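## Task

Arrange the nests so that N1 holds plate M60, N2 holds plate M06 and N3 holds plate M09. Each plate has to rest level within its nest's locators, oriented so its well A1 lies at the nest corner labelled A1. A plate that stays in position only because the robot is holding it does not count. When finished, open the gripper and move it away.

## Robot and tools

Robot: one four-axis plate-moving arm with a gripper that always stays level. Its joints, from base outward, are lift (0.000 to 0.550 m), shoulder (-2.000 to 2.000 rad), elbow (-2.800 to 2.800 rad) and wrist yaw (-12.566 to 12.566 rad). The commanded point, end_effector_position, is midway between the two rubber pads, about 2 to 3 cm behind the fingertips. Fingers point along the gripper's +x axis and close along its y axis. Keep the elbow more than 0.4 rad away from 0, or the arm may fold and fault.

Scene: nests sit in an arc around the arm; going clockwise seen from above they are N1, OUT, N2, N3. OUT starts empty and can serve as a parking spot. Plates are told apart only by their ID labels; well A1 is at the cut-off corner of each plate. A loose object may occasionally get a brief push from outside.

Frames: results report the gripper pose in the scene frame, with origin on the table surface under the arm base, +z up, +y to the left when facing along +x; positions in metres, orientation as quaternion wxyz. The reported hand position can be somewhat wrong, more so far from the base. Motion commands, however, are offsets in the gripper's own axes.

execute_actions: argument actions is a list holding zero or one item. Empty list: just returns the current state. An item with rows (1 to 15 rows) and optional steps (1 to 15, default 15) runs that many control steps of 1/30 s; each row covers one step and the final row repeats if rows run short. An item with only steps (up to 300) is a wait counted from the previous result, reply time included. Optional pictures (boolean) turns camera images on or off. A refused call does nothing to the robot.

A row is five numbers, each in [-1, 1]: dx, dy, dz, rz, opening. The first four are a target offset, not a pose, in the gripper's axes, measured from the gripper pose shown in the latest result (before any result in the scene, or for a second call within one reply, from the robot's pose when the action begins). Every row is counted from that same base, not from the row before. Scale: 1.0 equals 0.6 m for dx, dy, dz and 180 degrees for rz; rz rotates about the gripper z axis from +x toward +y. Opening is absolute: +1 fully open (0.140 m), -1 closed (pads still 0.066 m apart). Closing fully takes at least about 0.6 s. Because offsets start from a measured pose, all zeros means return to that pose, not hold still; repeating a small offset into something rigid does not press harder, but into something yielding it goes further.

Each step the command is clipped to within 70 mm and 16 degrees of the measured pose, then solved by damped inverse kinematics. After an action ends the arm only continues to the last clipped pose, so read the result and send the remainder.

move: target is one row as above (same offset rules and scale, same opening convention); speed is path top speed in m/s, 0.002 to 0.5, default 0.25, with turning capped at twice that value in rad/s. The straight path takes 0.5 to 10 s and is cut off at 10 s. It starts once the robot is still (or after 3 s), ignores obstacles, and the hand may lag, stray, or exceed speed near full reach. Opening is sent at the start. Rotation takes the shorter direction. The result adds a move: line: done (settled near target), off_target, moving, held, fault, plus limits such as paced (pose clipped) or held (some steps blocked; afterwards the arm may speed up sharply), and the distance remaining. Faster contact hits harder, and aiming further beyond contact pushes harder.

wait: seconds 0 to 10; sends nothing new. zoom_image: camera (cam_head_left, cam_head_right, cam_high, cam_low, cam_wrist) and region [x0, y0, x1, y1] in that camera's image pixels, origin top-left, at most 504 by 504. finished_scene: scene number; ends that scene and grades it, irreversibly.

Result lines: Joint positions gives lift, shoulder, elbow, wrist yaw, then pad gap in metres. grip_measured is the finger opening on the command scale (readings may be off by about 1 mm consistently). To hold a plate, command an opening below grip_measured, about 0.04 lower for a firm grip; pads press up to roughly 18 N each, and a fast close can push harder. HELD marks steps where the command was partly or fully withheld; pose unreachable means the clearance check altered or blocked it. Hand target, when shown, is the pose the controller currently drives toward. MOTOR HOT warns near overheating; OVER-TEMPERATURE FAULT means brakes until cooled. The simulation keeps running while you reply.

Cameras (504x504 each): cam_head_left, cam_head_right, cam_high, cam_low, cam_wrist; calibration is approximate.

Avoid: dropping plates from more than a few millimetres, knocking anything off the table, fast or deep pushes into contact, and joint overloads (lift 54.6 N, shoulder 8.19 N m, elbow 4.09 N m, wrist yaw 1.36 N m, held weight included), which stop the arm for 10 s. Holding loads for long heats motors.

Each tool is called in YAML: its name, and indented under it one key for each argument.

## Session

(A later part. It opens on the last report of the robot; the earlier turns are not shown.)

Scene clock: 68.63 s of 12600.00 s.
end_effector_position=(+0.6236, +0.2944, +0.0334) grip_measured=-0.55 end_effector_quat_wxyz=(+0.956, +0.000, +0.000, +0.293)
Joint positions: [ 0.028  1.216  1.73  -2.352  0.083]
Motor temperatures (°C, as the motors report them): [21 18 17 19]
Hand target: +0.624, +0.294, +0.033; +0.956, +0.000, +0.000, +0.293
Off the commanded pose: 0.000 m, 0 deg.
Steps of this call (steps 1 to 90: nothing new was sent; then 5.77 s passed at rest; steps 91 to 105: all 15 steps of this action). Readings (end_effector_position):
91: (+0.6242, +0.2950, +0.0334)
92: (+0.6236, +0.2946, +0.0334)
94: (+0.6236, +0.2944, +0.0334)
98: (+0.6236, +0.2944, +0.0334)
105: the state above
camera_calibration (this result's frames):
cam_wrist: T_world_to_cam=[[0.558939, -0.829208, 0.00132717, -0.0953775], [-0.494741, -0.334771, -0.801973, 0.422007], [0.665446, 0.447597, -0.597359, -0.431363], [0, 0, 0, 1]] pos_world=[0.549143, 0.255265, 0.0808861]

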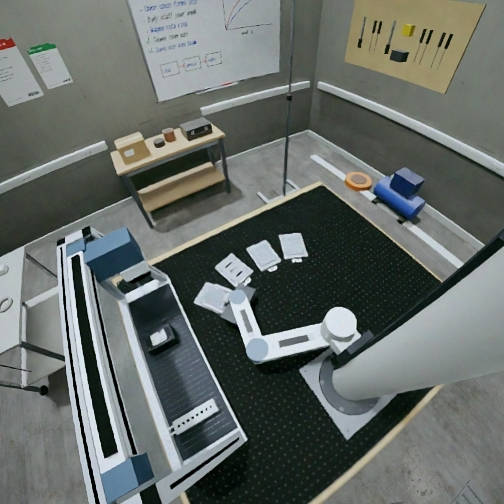

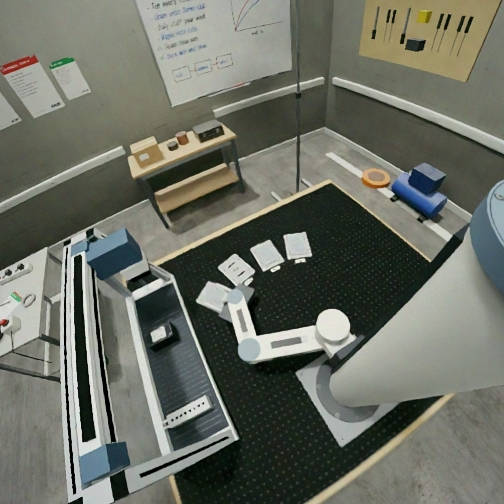

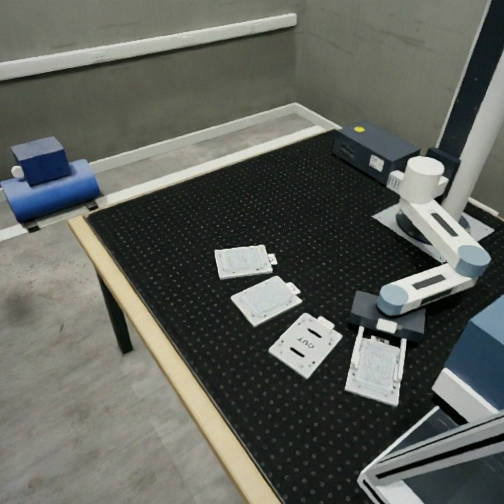

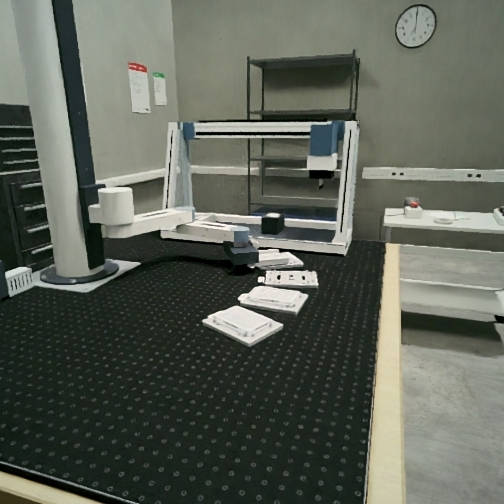

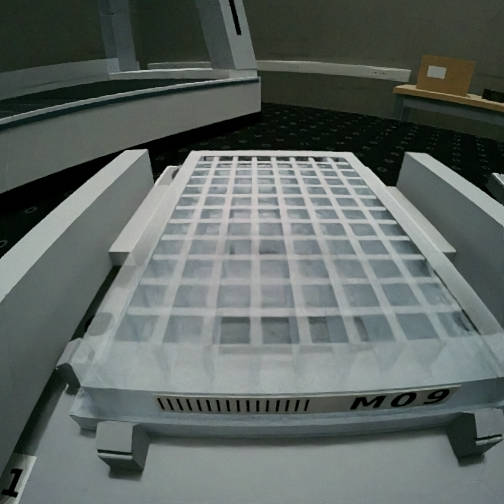

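move:
  target: [0,0,0.04,0,-0.6]
  speed: 0.08

move:
  target: [-0.42,-0.17,0,-0.15,-0.6]

move:
  target: [0,0,-0.0583,0,-0.6]
  speed: 0.05

Scene clock: 74.97 s of 12600.00 s.
end_effector_position=(+0.6236, +0.2944, +0.0574) grip_measured=-0.55 end_effector_quat_wxyz=(+0.956, +0.000, +0.000, +0.293)
Joint positions: [ 0.052  1.216  1.73  -2.352  0.083]
Motor temperatures (°C, as the motors report them): [21 18 17 19]
Hand target: +0.624, +0.294, +0.057; +0.956, +0.000, +0.000, +0.293
Off the commanded pose: 0.000 m, 0 deg.
After step 90, 2.63 s passed at rest.
move: done
camera_calibration (this result's frames):
cam_wrist: T_world_to_cam=[[0.558958, -0.829195, 0.00132717, -0.0954178], [-0.494733, -0.334782, -0.801973, 0.441279], [0.665436, 0.447612, -0.597359, -0.41701], [0, 0, 0, 1]] pos_world=[0.549143, 0.255271, 0.104915]

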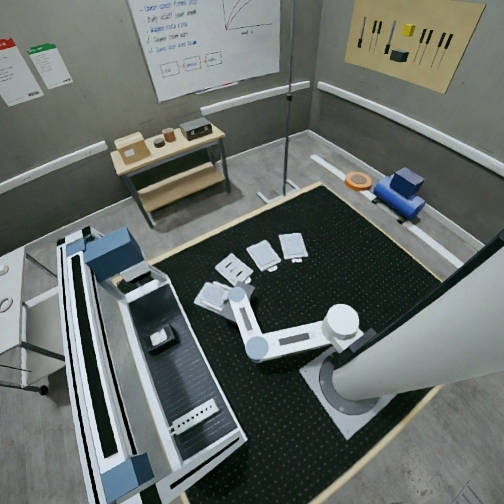

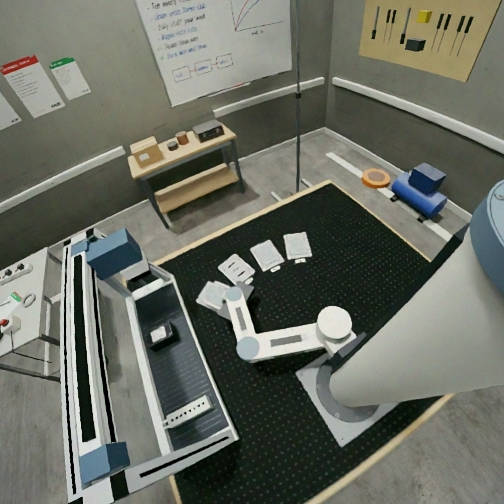

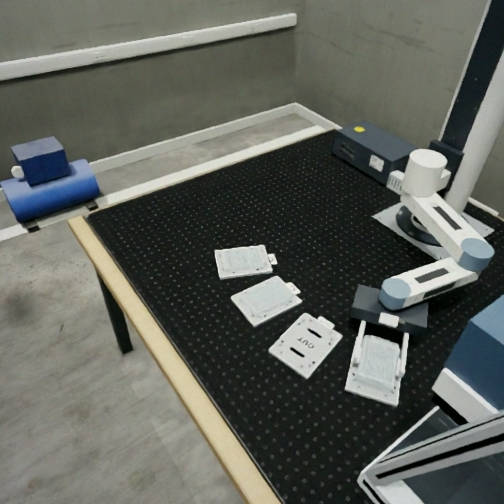

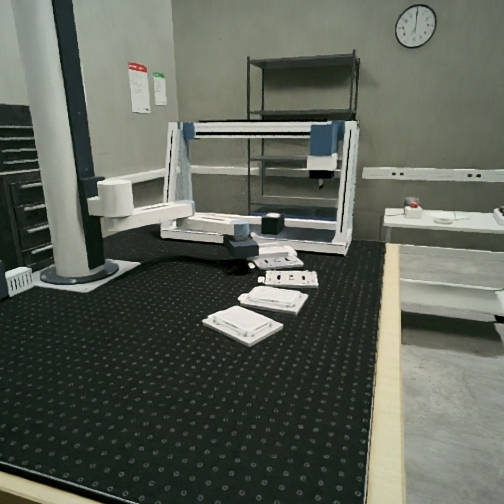

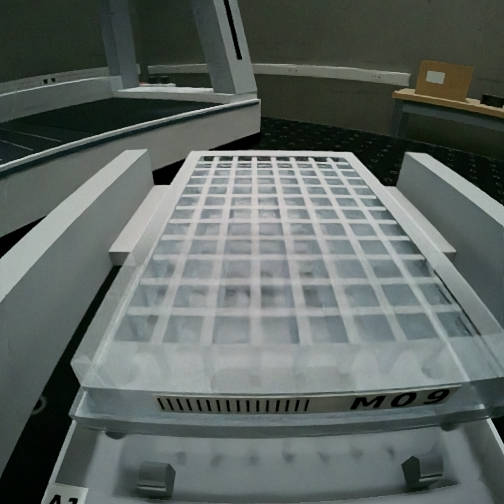

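Scene clock: 76.40 s of 12600.00 s.
end_effector_position=(+0.4718, +0.0688, +0.0574) grip_measured=-0.55 end_effector_quat_wxyz=(+0.998, +0.000, +0.000, +0.061)
Joint positions: [ 0.052  1.34   0.632 -1.85   0.083]
Motor temperatures (°C, as the motors report them): [21 18 17 19]
Hand target: +0.472, +0.069, +0.057; +0.998, +0.000, +0.000, +0.062
Off the commanded pose: 0.000 m, 0 deg.
move: done
camera_calibration (this result's frames):
cam_wrist: T_world_to_cam=[[0.120937, -0.992659, 0.00132717, 0.0201845], [-0.592846, -0.0732997, -0.801973, 0.318941], [0.796183, 0.0962017, -0.597359, -0.252551], [0, 0, 0, 1]] pos_world=[0.387719, 0.0677105, 0.104892]

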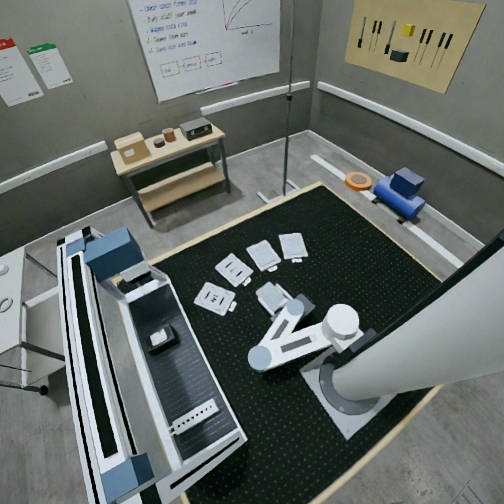

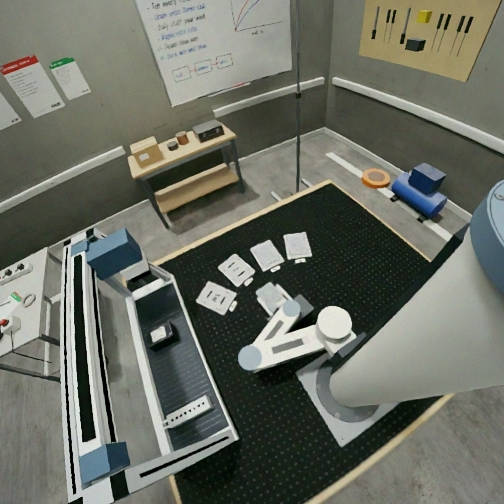

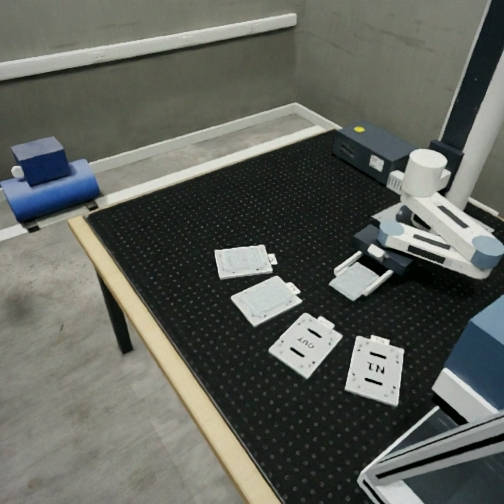

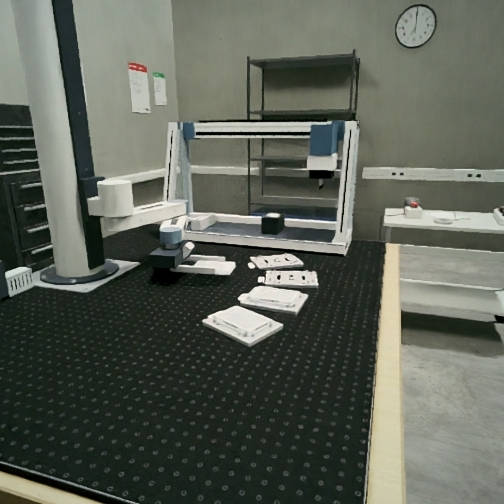

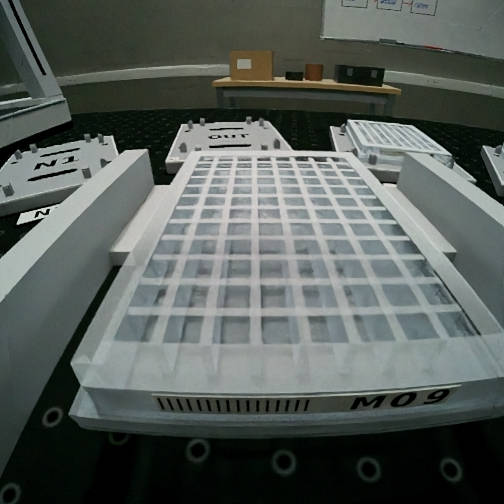

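Scene clock: 77.37 s of 12600.00 s.
end_effector_position=(+0.4718, +0.0688, +0.0224) grip_measured=-0.55 end_effector_quat_wxyz=(+0.998, +0.000, +0.000, +0.061)
Joint positions: [ 0.017  1.34   0.632 -1.85   0.083]
Motor temperatures (°C, as the motors report them): [21 18 17 19]
Hand target: +0.472, +0.069, +0.022; +0.998, +0.000, +0.000, +0.061
Off the commanded pose: 0.000 m, 0 deg.
move: done
camera_calibration (this result's frames):
cam_wrist: T_world_to_cam=[[0.120921, -0.992661, 0.00132717, 0.0202347], [-0.592848, -0.0732898, -0.801973, 0.290844], [0.796185, 0.0961884, -0.597359, -0.273478], [0, 0, 0, 1]] pos_world=[0.387718, 0.0677074, 0.0698574]

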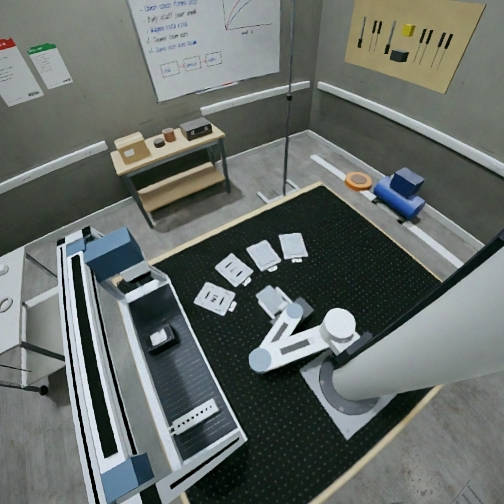

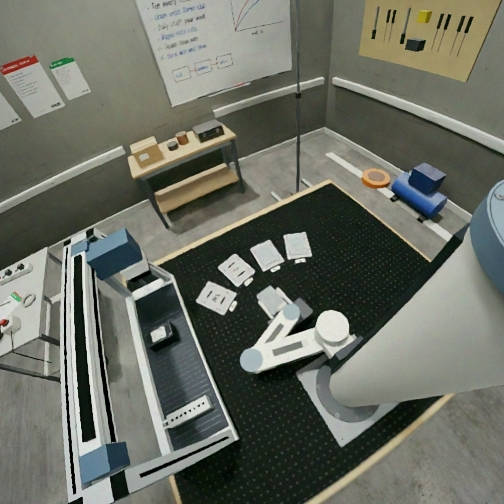

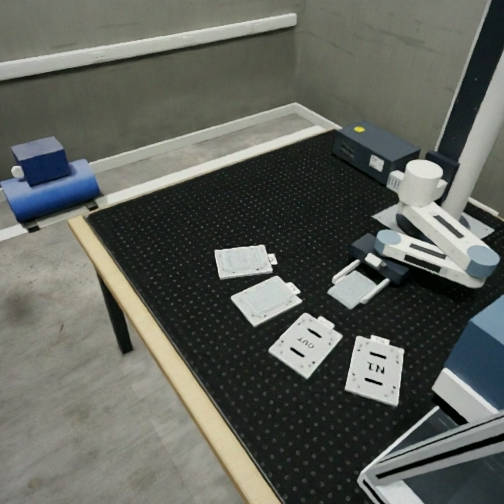

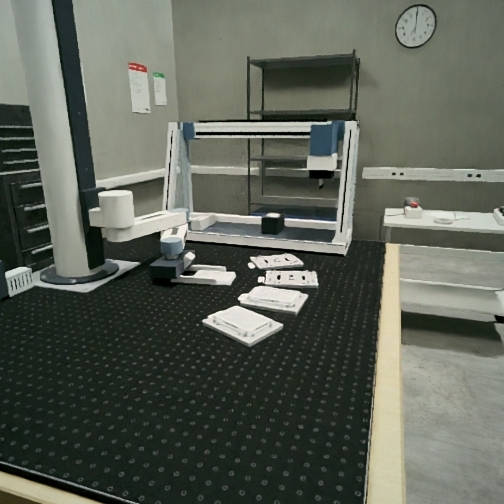

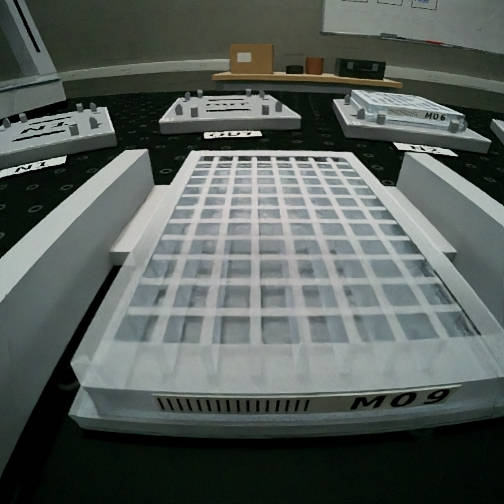

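move:
  target: [0,0,0,0,0.2]

move:
  target: [0,0,0.06,0,0.2]

move:
  target: [0.2807,-0.5078,0,-0.176,0.2]

move:
  target: [0,0,-0.0417,0,0.2]
  speed: 0.05

Scene clock: 83.33 s of 12600.00 s.
end_effector_position=(+0.4718, +0.0688, +0.0224) grip_measured=+0.20 end_effector_quat_wxyz=(+0.998, +0.000, +0.000, +0.061)
Joint positions: [ 0.017  1.34   0.632 -1.85   0.11 ]
Motor temperatures (°C, as the motors report them): [21 18 17 19]
Hand target: +0.472, +0.069, +0.022; +0.998, +0.000, +0.000, +0.061
Off the commanded pose: 0.000 m, 0 deg.
After step 90, 2.27 s passed at rest.
move: done
camera_calibration (this result's frames):
cam_wrist: T_world_to_cam=[[0.120917, -0.992662, 0.00132717, 0.0202358], [-0.592848, -0.0732877, -0.801973, 0.290845], [0.796185, 0.0961855, -0.597359, -0.273476], [0, 0, 0, 1]] pos_world=[0.387718, 0.0677071, 0.069859]

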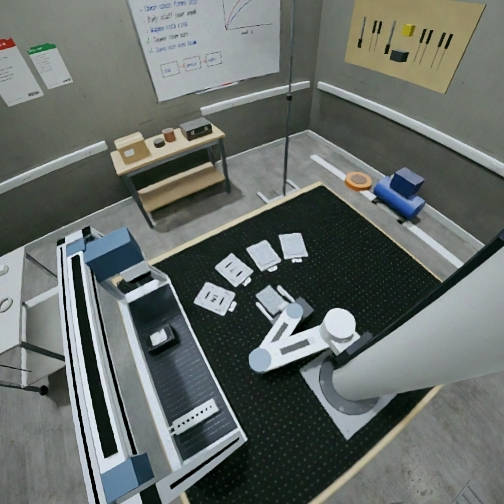

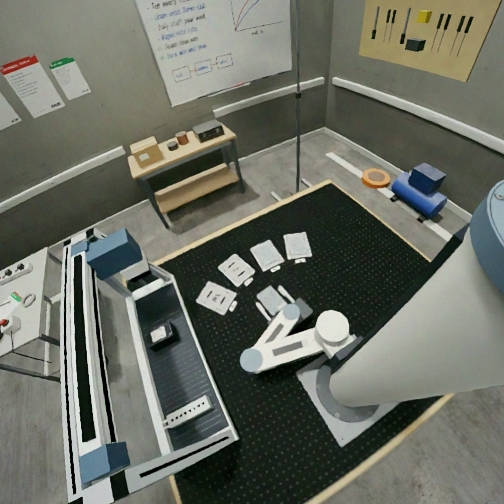

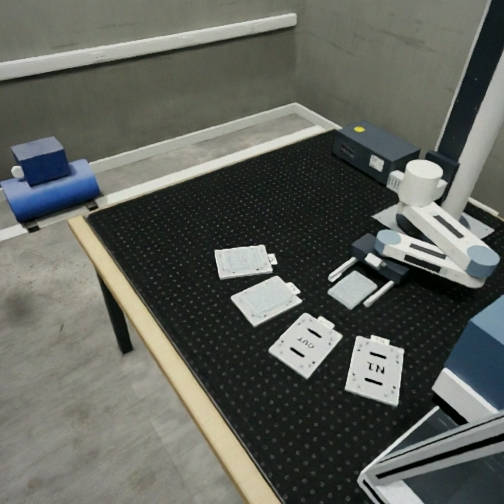

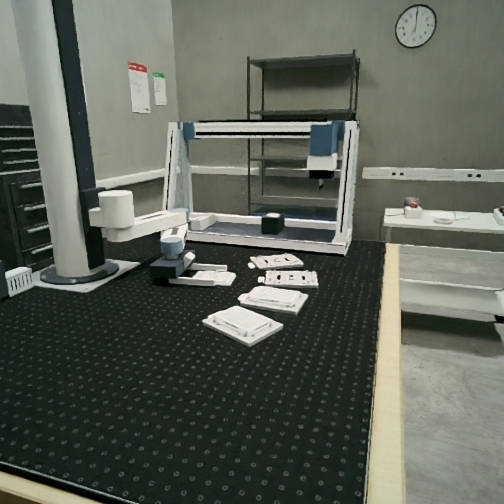

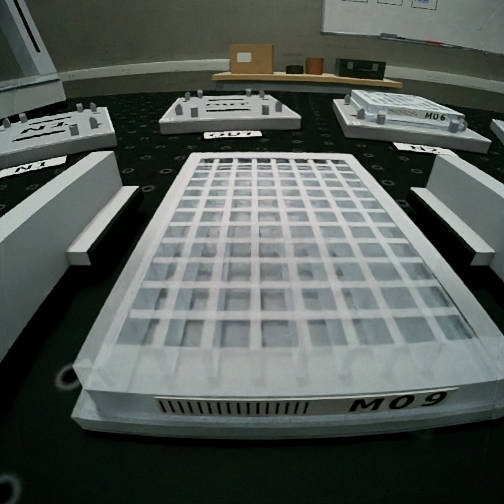

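Scene clock: 84.03 s of 12600.00 s.
end_effector_position=(+0.4718, +0.0688, +0.0584) grip_measured=+0.20 end_effector_quat_wxyz=(+0.998, +0.000, +0.000, +0.061)
Joint positions: [ 0.053  1.34   0.632 -1.85   0.11 ]
Motor temperatures (°C, as the motors report them): [21 18 17 19]
Hand target: +0.472, +0.069, +0.058; +0.998, +0.000, +0.000, +0.061
Off the commanded pose: 0.000 m, 0 deg.
move: done
camera_calibration (this result's frames):
cam_wrist: T_world_to_cam=[[0.120937, -0.992659, 0.00132717, 0.0201831], [-0.592846, -0.0732995, -0.801973, 0.319751], [0.796183, 0.0962014, -0.597359, -0.251949], [0, 0, 0, 1]] pos_world=[0.38772, 0.0677104, 0.105901]

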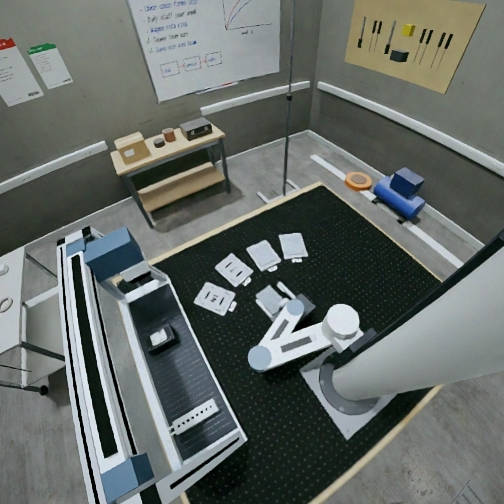

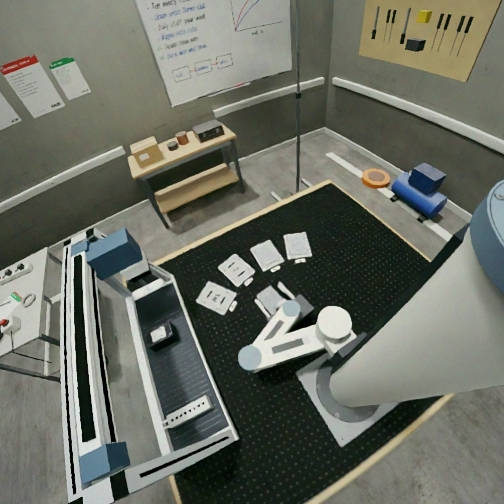

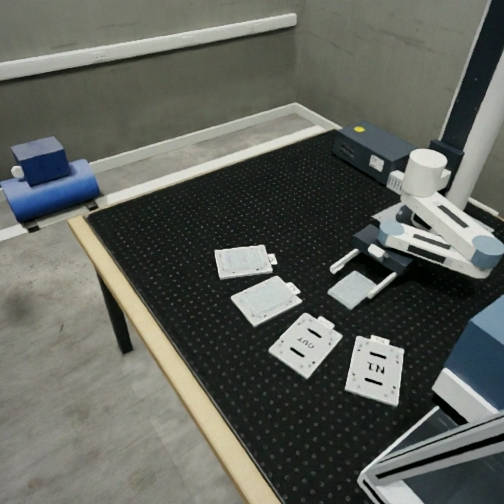

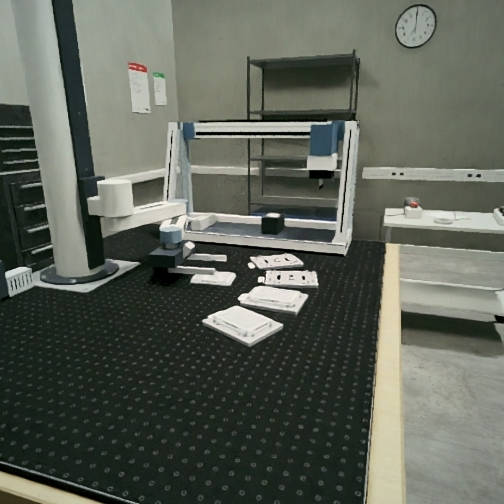

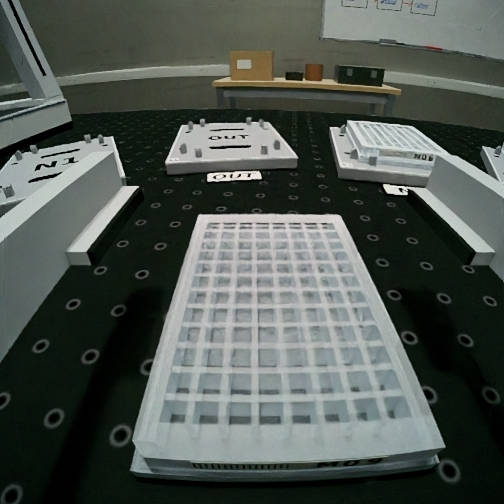

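Scene clock: 85.87 s of 12600.00 s.
end_effector_position=(+0.6761, -0.2132, +0.0584) grip_measured=+0.20 end_effector_quat_wxyz=(+0.977, +0.000, +0.000, -0.213)
Joint positions: [ 0.053  0.227  1.779 -2.436  0.11 ]
Motor temperatures (°C, as the motors report them): [21 18 17 19]
Hand target: +0.676, -0.213, +0.058; +0.977, +0.000, +0.000, -0.213
Off the commanded pose: 0.000 m, 0 deg.
move: done
camera_calibration (this result's frames):
cam_wrist: T_world_to_cam=[[-0.418272, -0.908321, 0.00132717, 0.0981672], [-0.54304, 0.248892, -0.801973, 0.455234], [0.728118, -0.336164, -0.597359, -0.433647], [0, 0, 0, 1]] pos_world=[0.604017, -0.169913, 0.105912]

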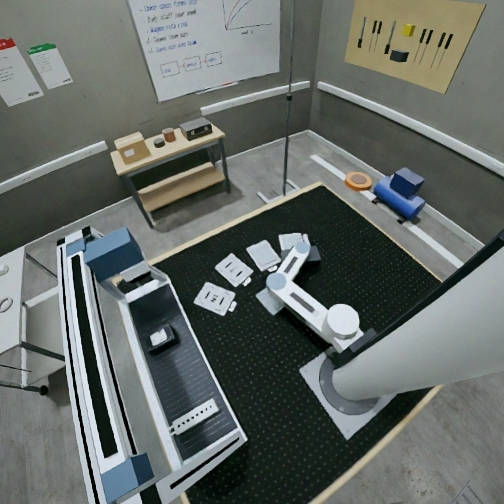

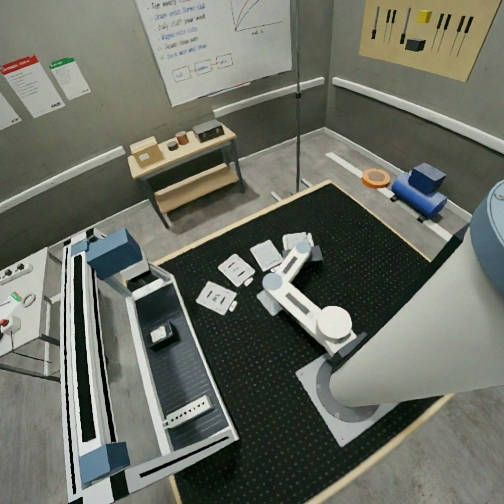

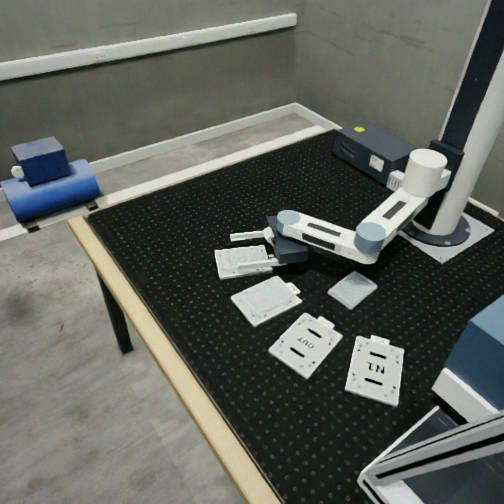

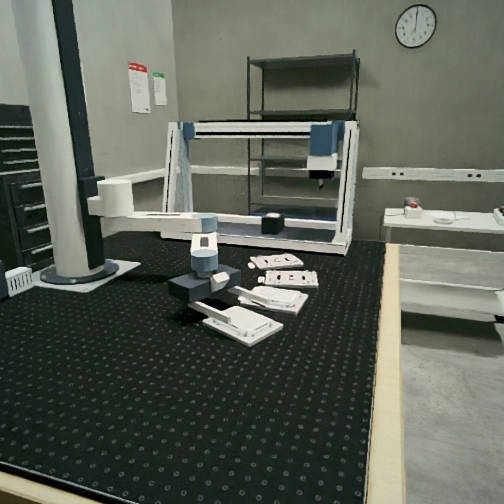

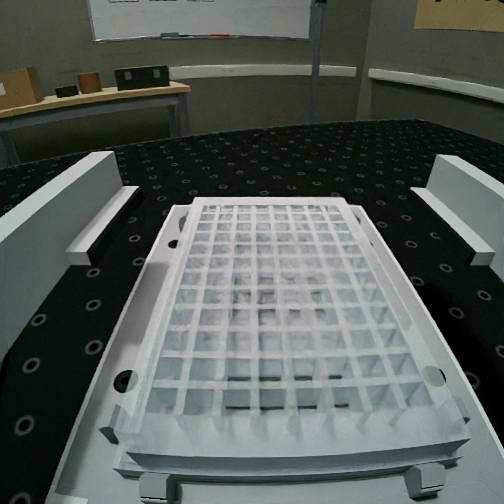

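Scene clock: 86.63 s of 12600.00 s.
end_effector_position=(+0.6761, -0.2132, +0.0334) grip_measured=+0.20 end_effector_quat_wxyz=(+0.977, +0.000, +0.000, -0.213)
Joint positions: [ 0.028  0.227  1.779 -2.436  0.11 ]
Motor temperatures (°C, as the motors report them): [21 18 17 19]
Hand target: +0.676, -0.213, +0.033; +0.977, +0.000, +0.000, -0.213
Off the commanded pose: 0.000 m, 0 deg.
move: done
camera_calibration (this result's frames):
cam_wrist: T_world_to_cam=[[-0.418299, -0.908309, 0.00132717, 0.0982082], [-0.543033, 0.248908, -0.801973, 0.435133], [0.728108, -0.336185, -0.597359, -0.448615], [0, 0, 0, 1]] pos_world=[0.604012, -0.169922, 0.08085]

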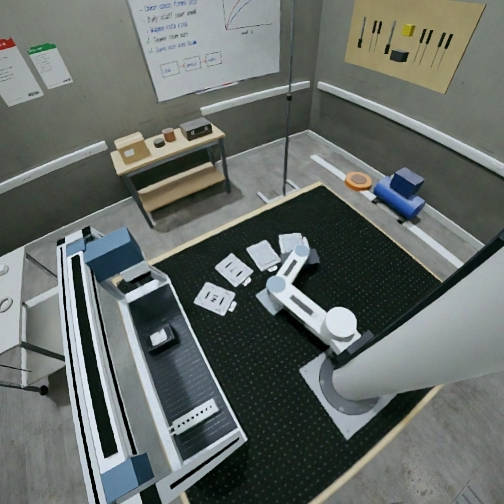

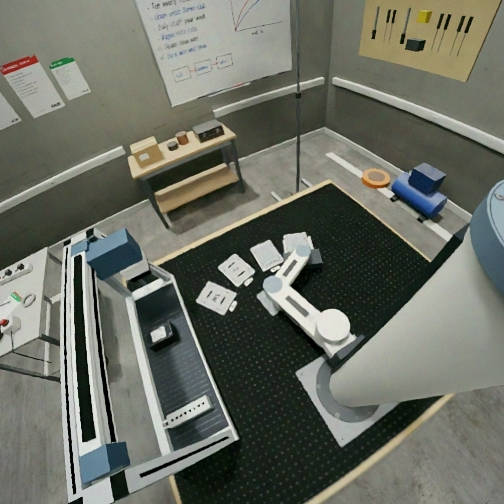

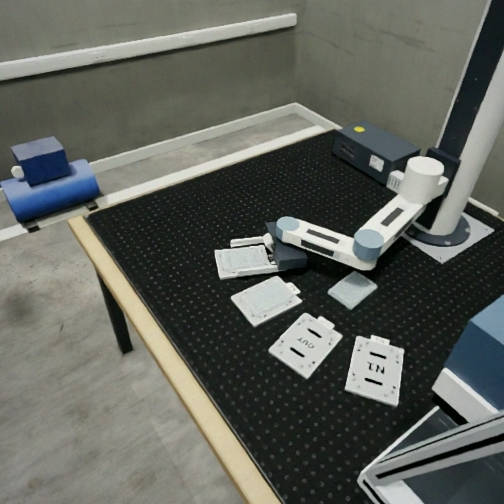

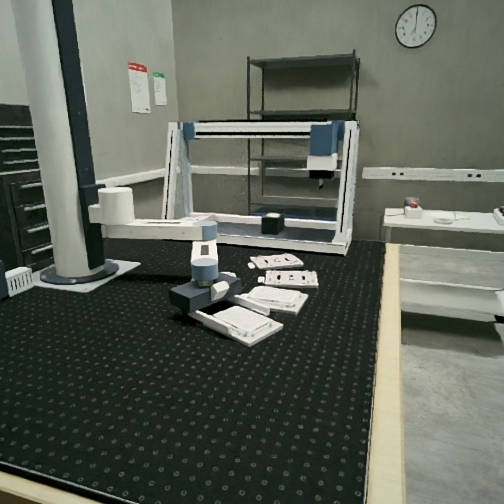

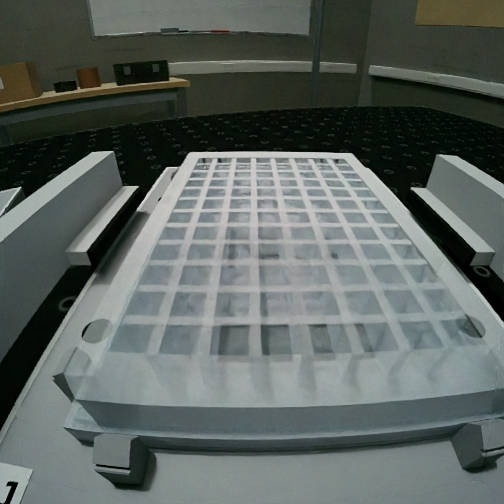

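execute_actions:
  actions:
    - {"rows":[[-0.0039,0,0,0,0],[-0.0039,0,0,0,-0.15],[-0.0039,0,0,0,-0.3],[-0.0039,0,0,0,-0.35],[-0.0039,0,0,0,-0.4],[-0.0039,0,0,0,-0.44],[-0.0039,0,0,0,-0.48],[-0.0039,0,0,0,-0.5],[-0.0039,0,0,0,-0.52],[-0.0039,0,0,0,-0.54],[-0.0039,0,0,0,-0.56],[-0.0039,0,0,0,-0.58],[-0.0039,0,0,0,-0.6]]}

move:
  target: [0,0,0.04,0,-0.6]
  speed: 0.08

Scene clock: 103.30 s of 12600.00 s.
end_effector_position=(+0.6740, -0.2122, +0.0334) grip_measured=-0.55 end_effector_quat_wxyz=(+0.977, +0.000, +0.000, -0.213)
Joint positions: [ 0.028  0.233  1.765 -2.428  0.083]
Motor temperatures (°C, as the motors report them): [21 18 17 19]
Hand target: +0.674, -0.212, +0.033; +0.977, +0.000, +0.000, -0.213
Off the commanded pose: 0.000 m, 0 deg.
Steps of this call (steps 1 to 90: nothing new was sent; then 13.17 s passed at rest; steps 91 to 105: all 15 steps of this action). Readings (end_effector_position):
91: (+0.6760, -0.2132, +0.0334)
92: (+0.6746, -0.2126, +0.0334)
94: (+0.6740, -0.2123, +0.0334)
98: (+0.6740, -0.2123, +0.0334)
105: the state above
camera_calibration (this result's frames):
cam_wrist: T_world_to_cam=[[-0.418306, -0.908305, 0.00132717, 0.0981967], [-0.543031, 0.248913, -0.801973, 0.433738], [0.728106, -0.336191, -0.597359, -0.446741], [0, 0, 0, 1]] pos_world=[0.601884, -0.168961, 0.0808505]

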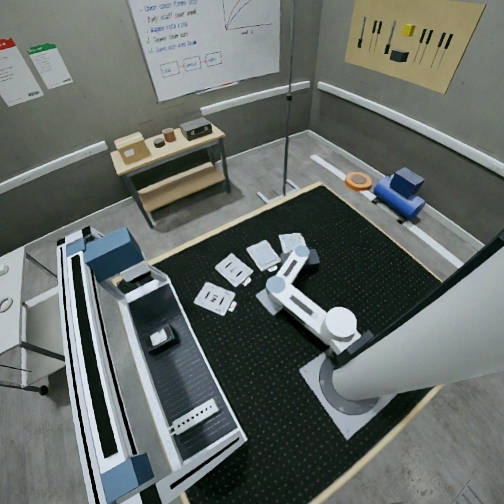

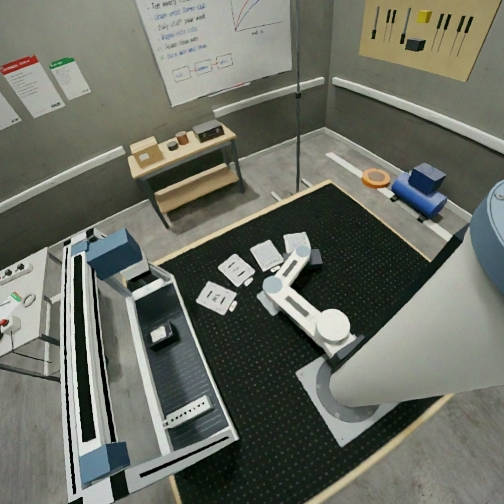

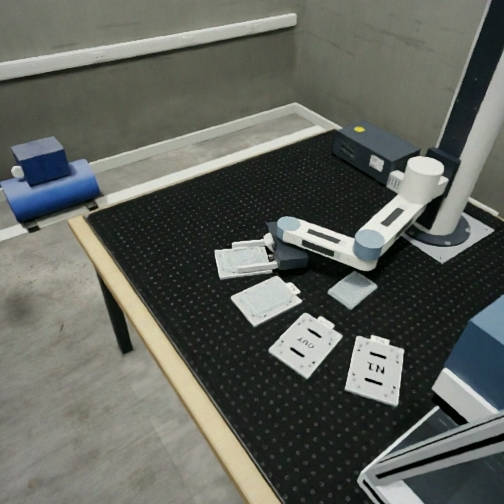

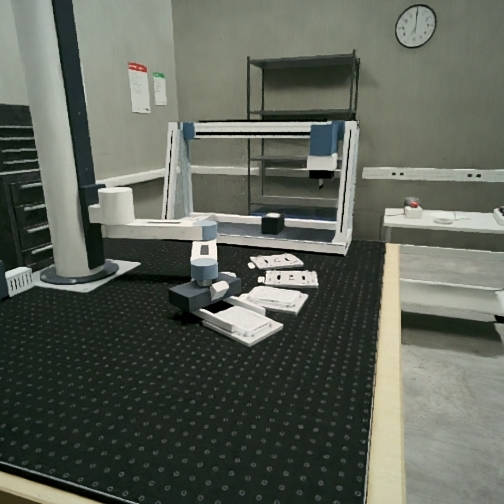

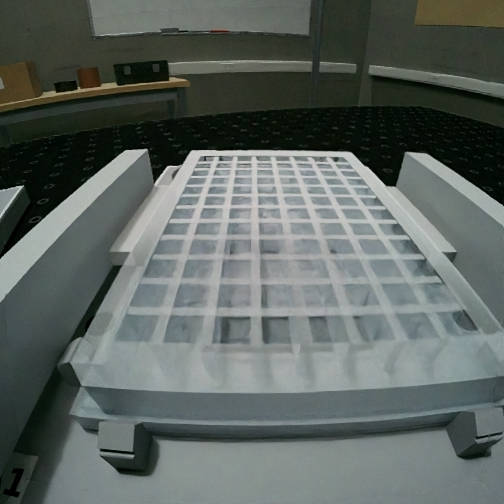

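Scene clock: 104.23 s of 12600.00 s.
end_effector_position=(+0.6740, -0.2122, +0.0574) grip_measured=-0.55 end_effector_quat_wxyz=(+0.977, +0.000, +0.000, -0.213)
Joint positions: [ 0.052  0.233  1.765 -2.428  0.083]
Motor temperatures (°C, as the motors report them): [21 18 17 19]
Hand target: +0.674, -0.212, +0.057; +0.977, +0.000, +0.000, -0.213
Off the commanded pose: 0.000 m, 0 deg.
move: done
camera_calibration (this result's frames):
cam_wrist: T_world_to_cam=[[-0.418288, -0.908313, 0.00132717, 0.0981573], [-0.543036, 0.248902, -0.801973, 0.453011], [0.728112, -0.336176, -0.597359, -0.432391], [0, 0, 0, 1]] pos_world=[0.601889, -0.168958, 0.10488]

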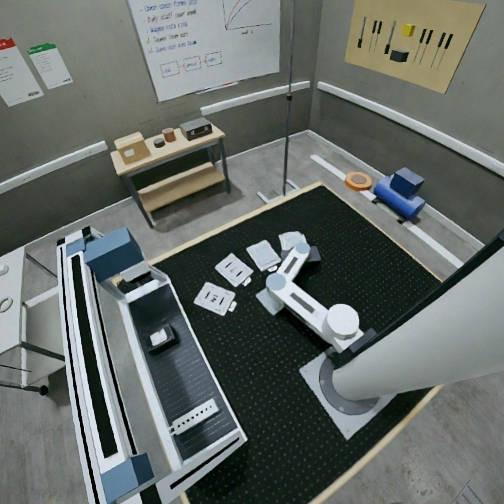

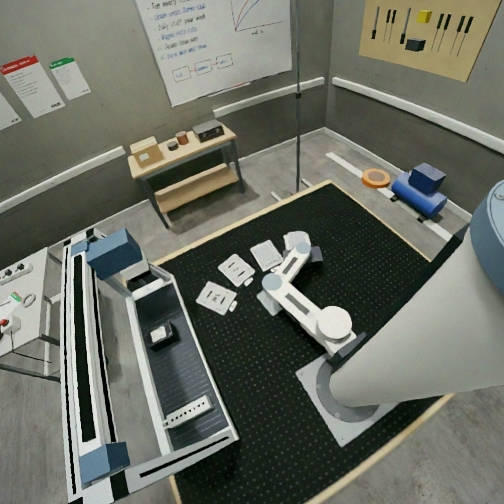

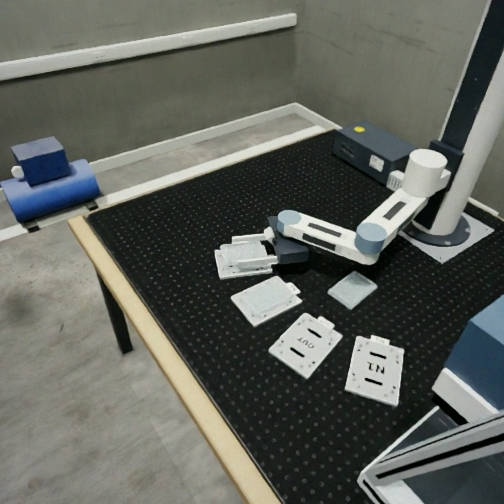

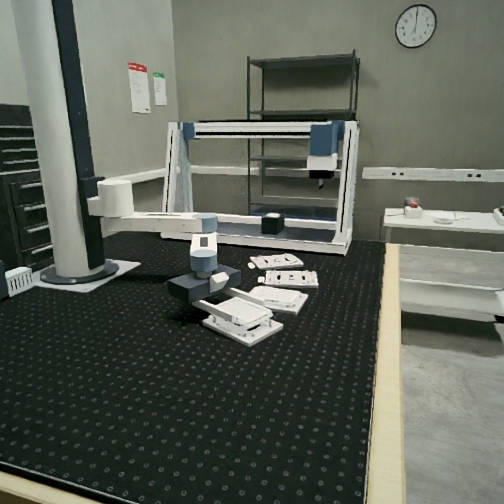

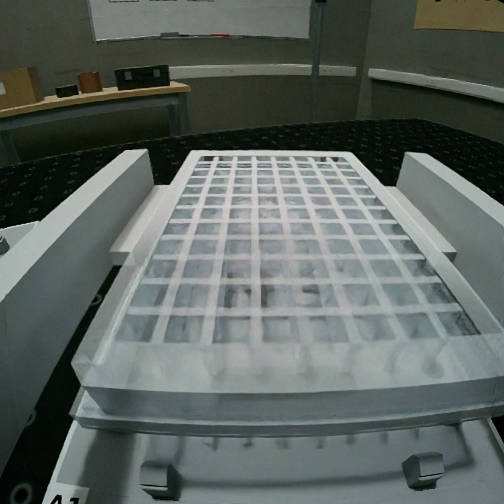

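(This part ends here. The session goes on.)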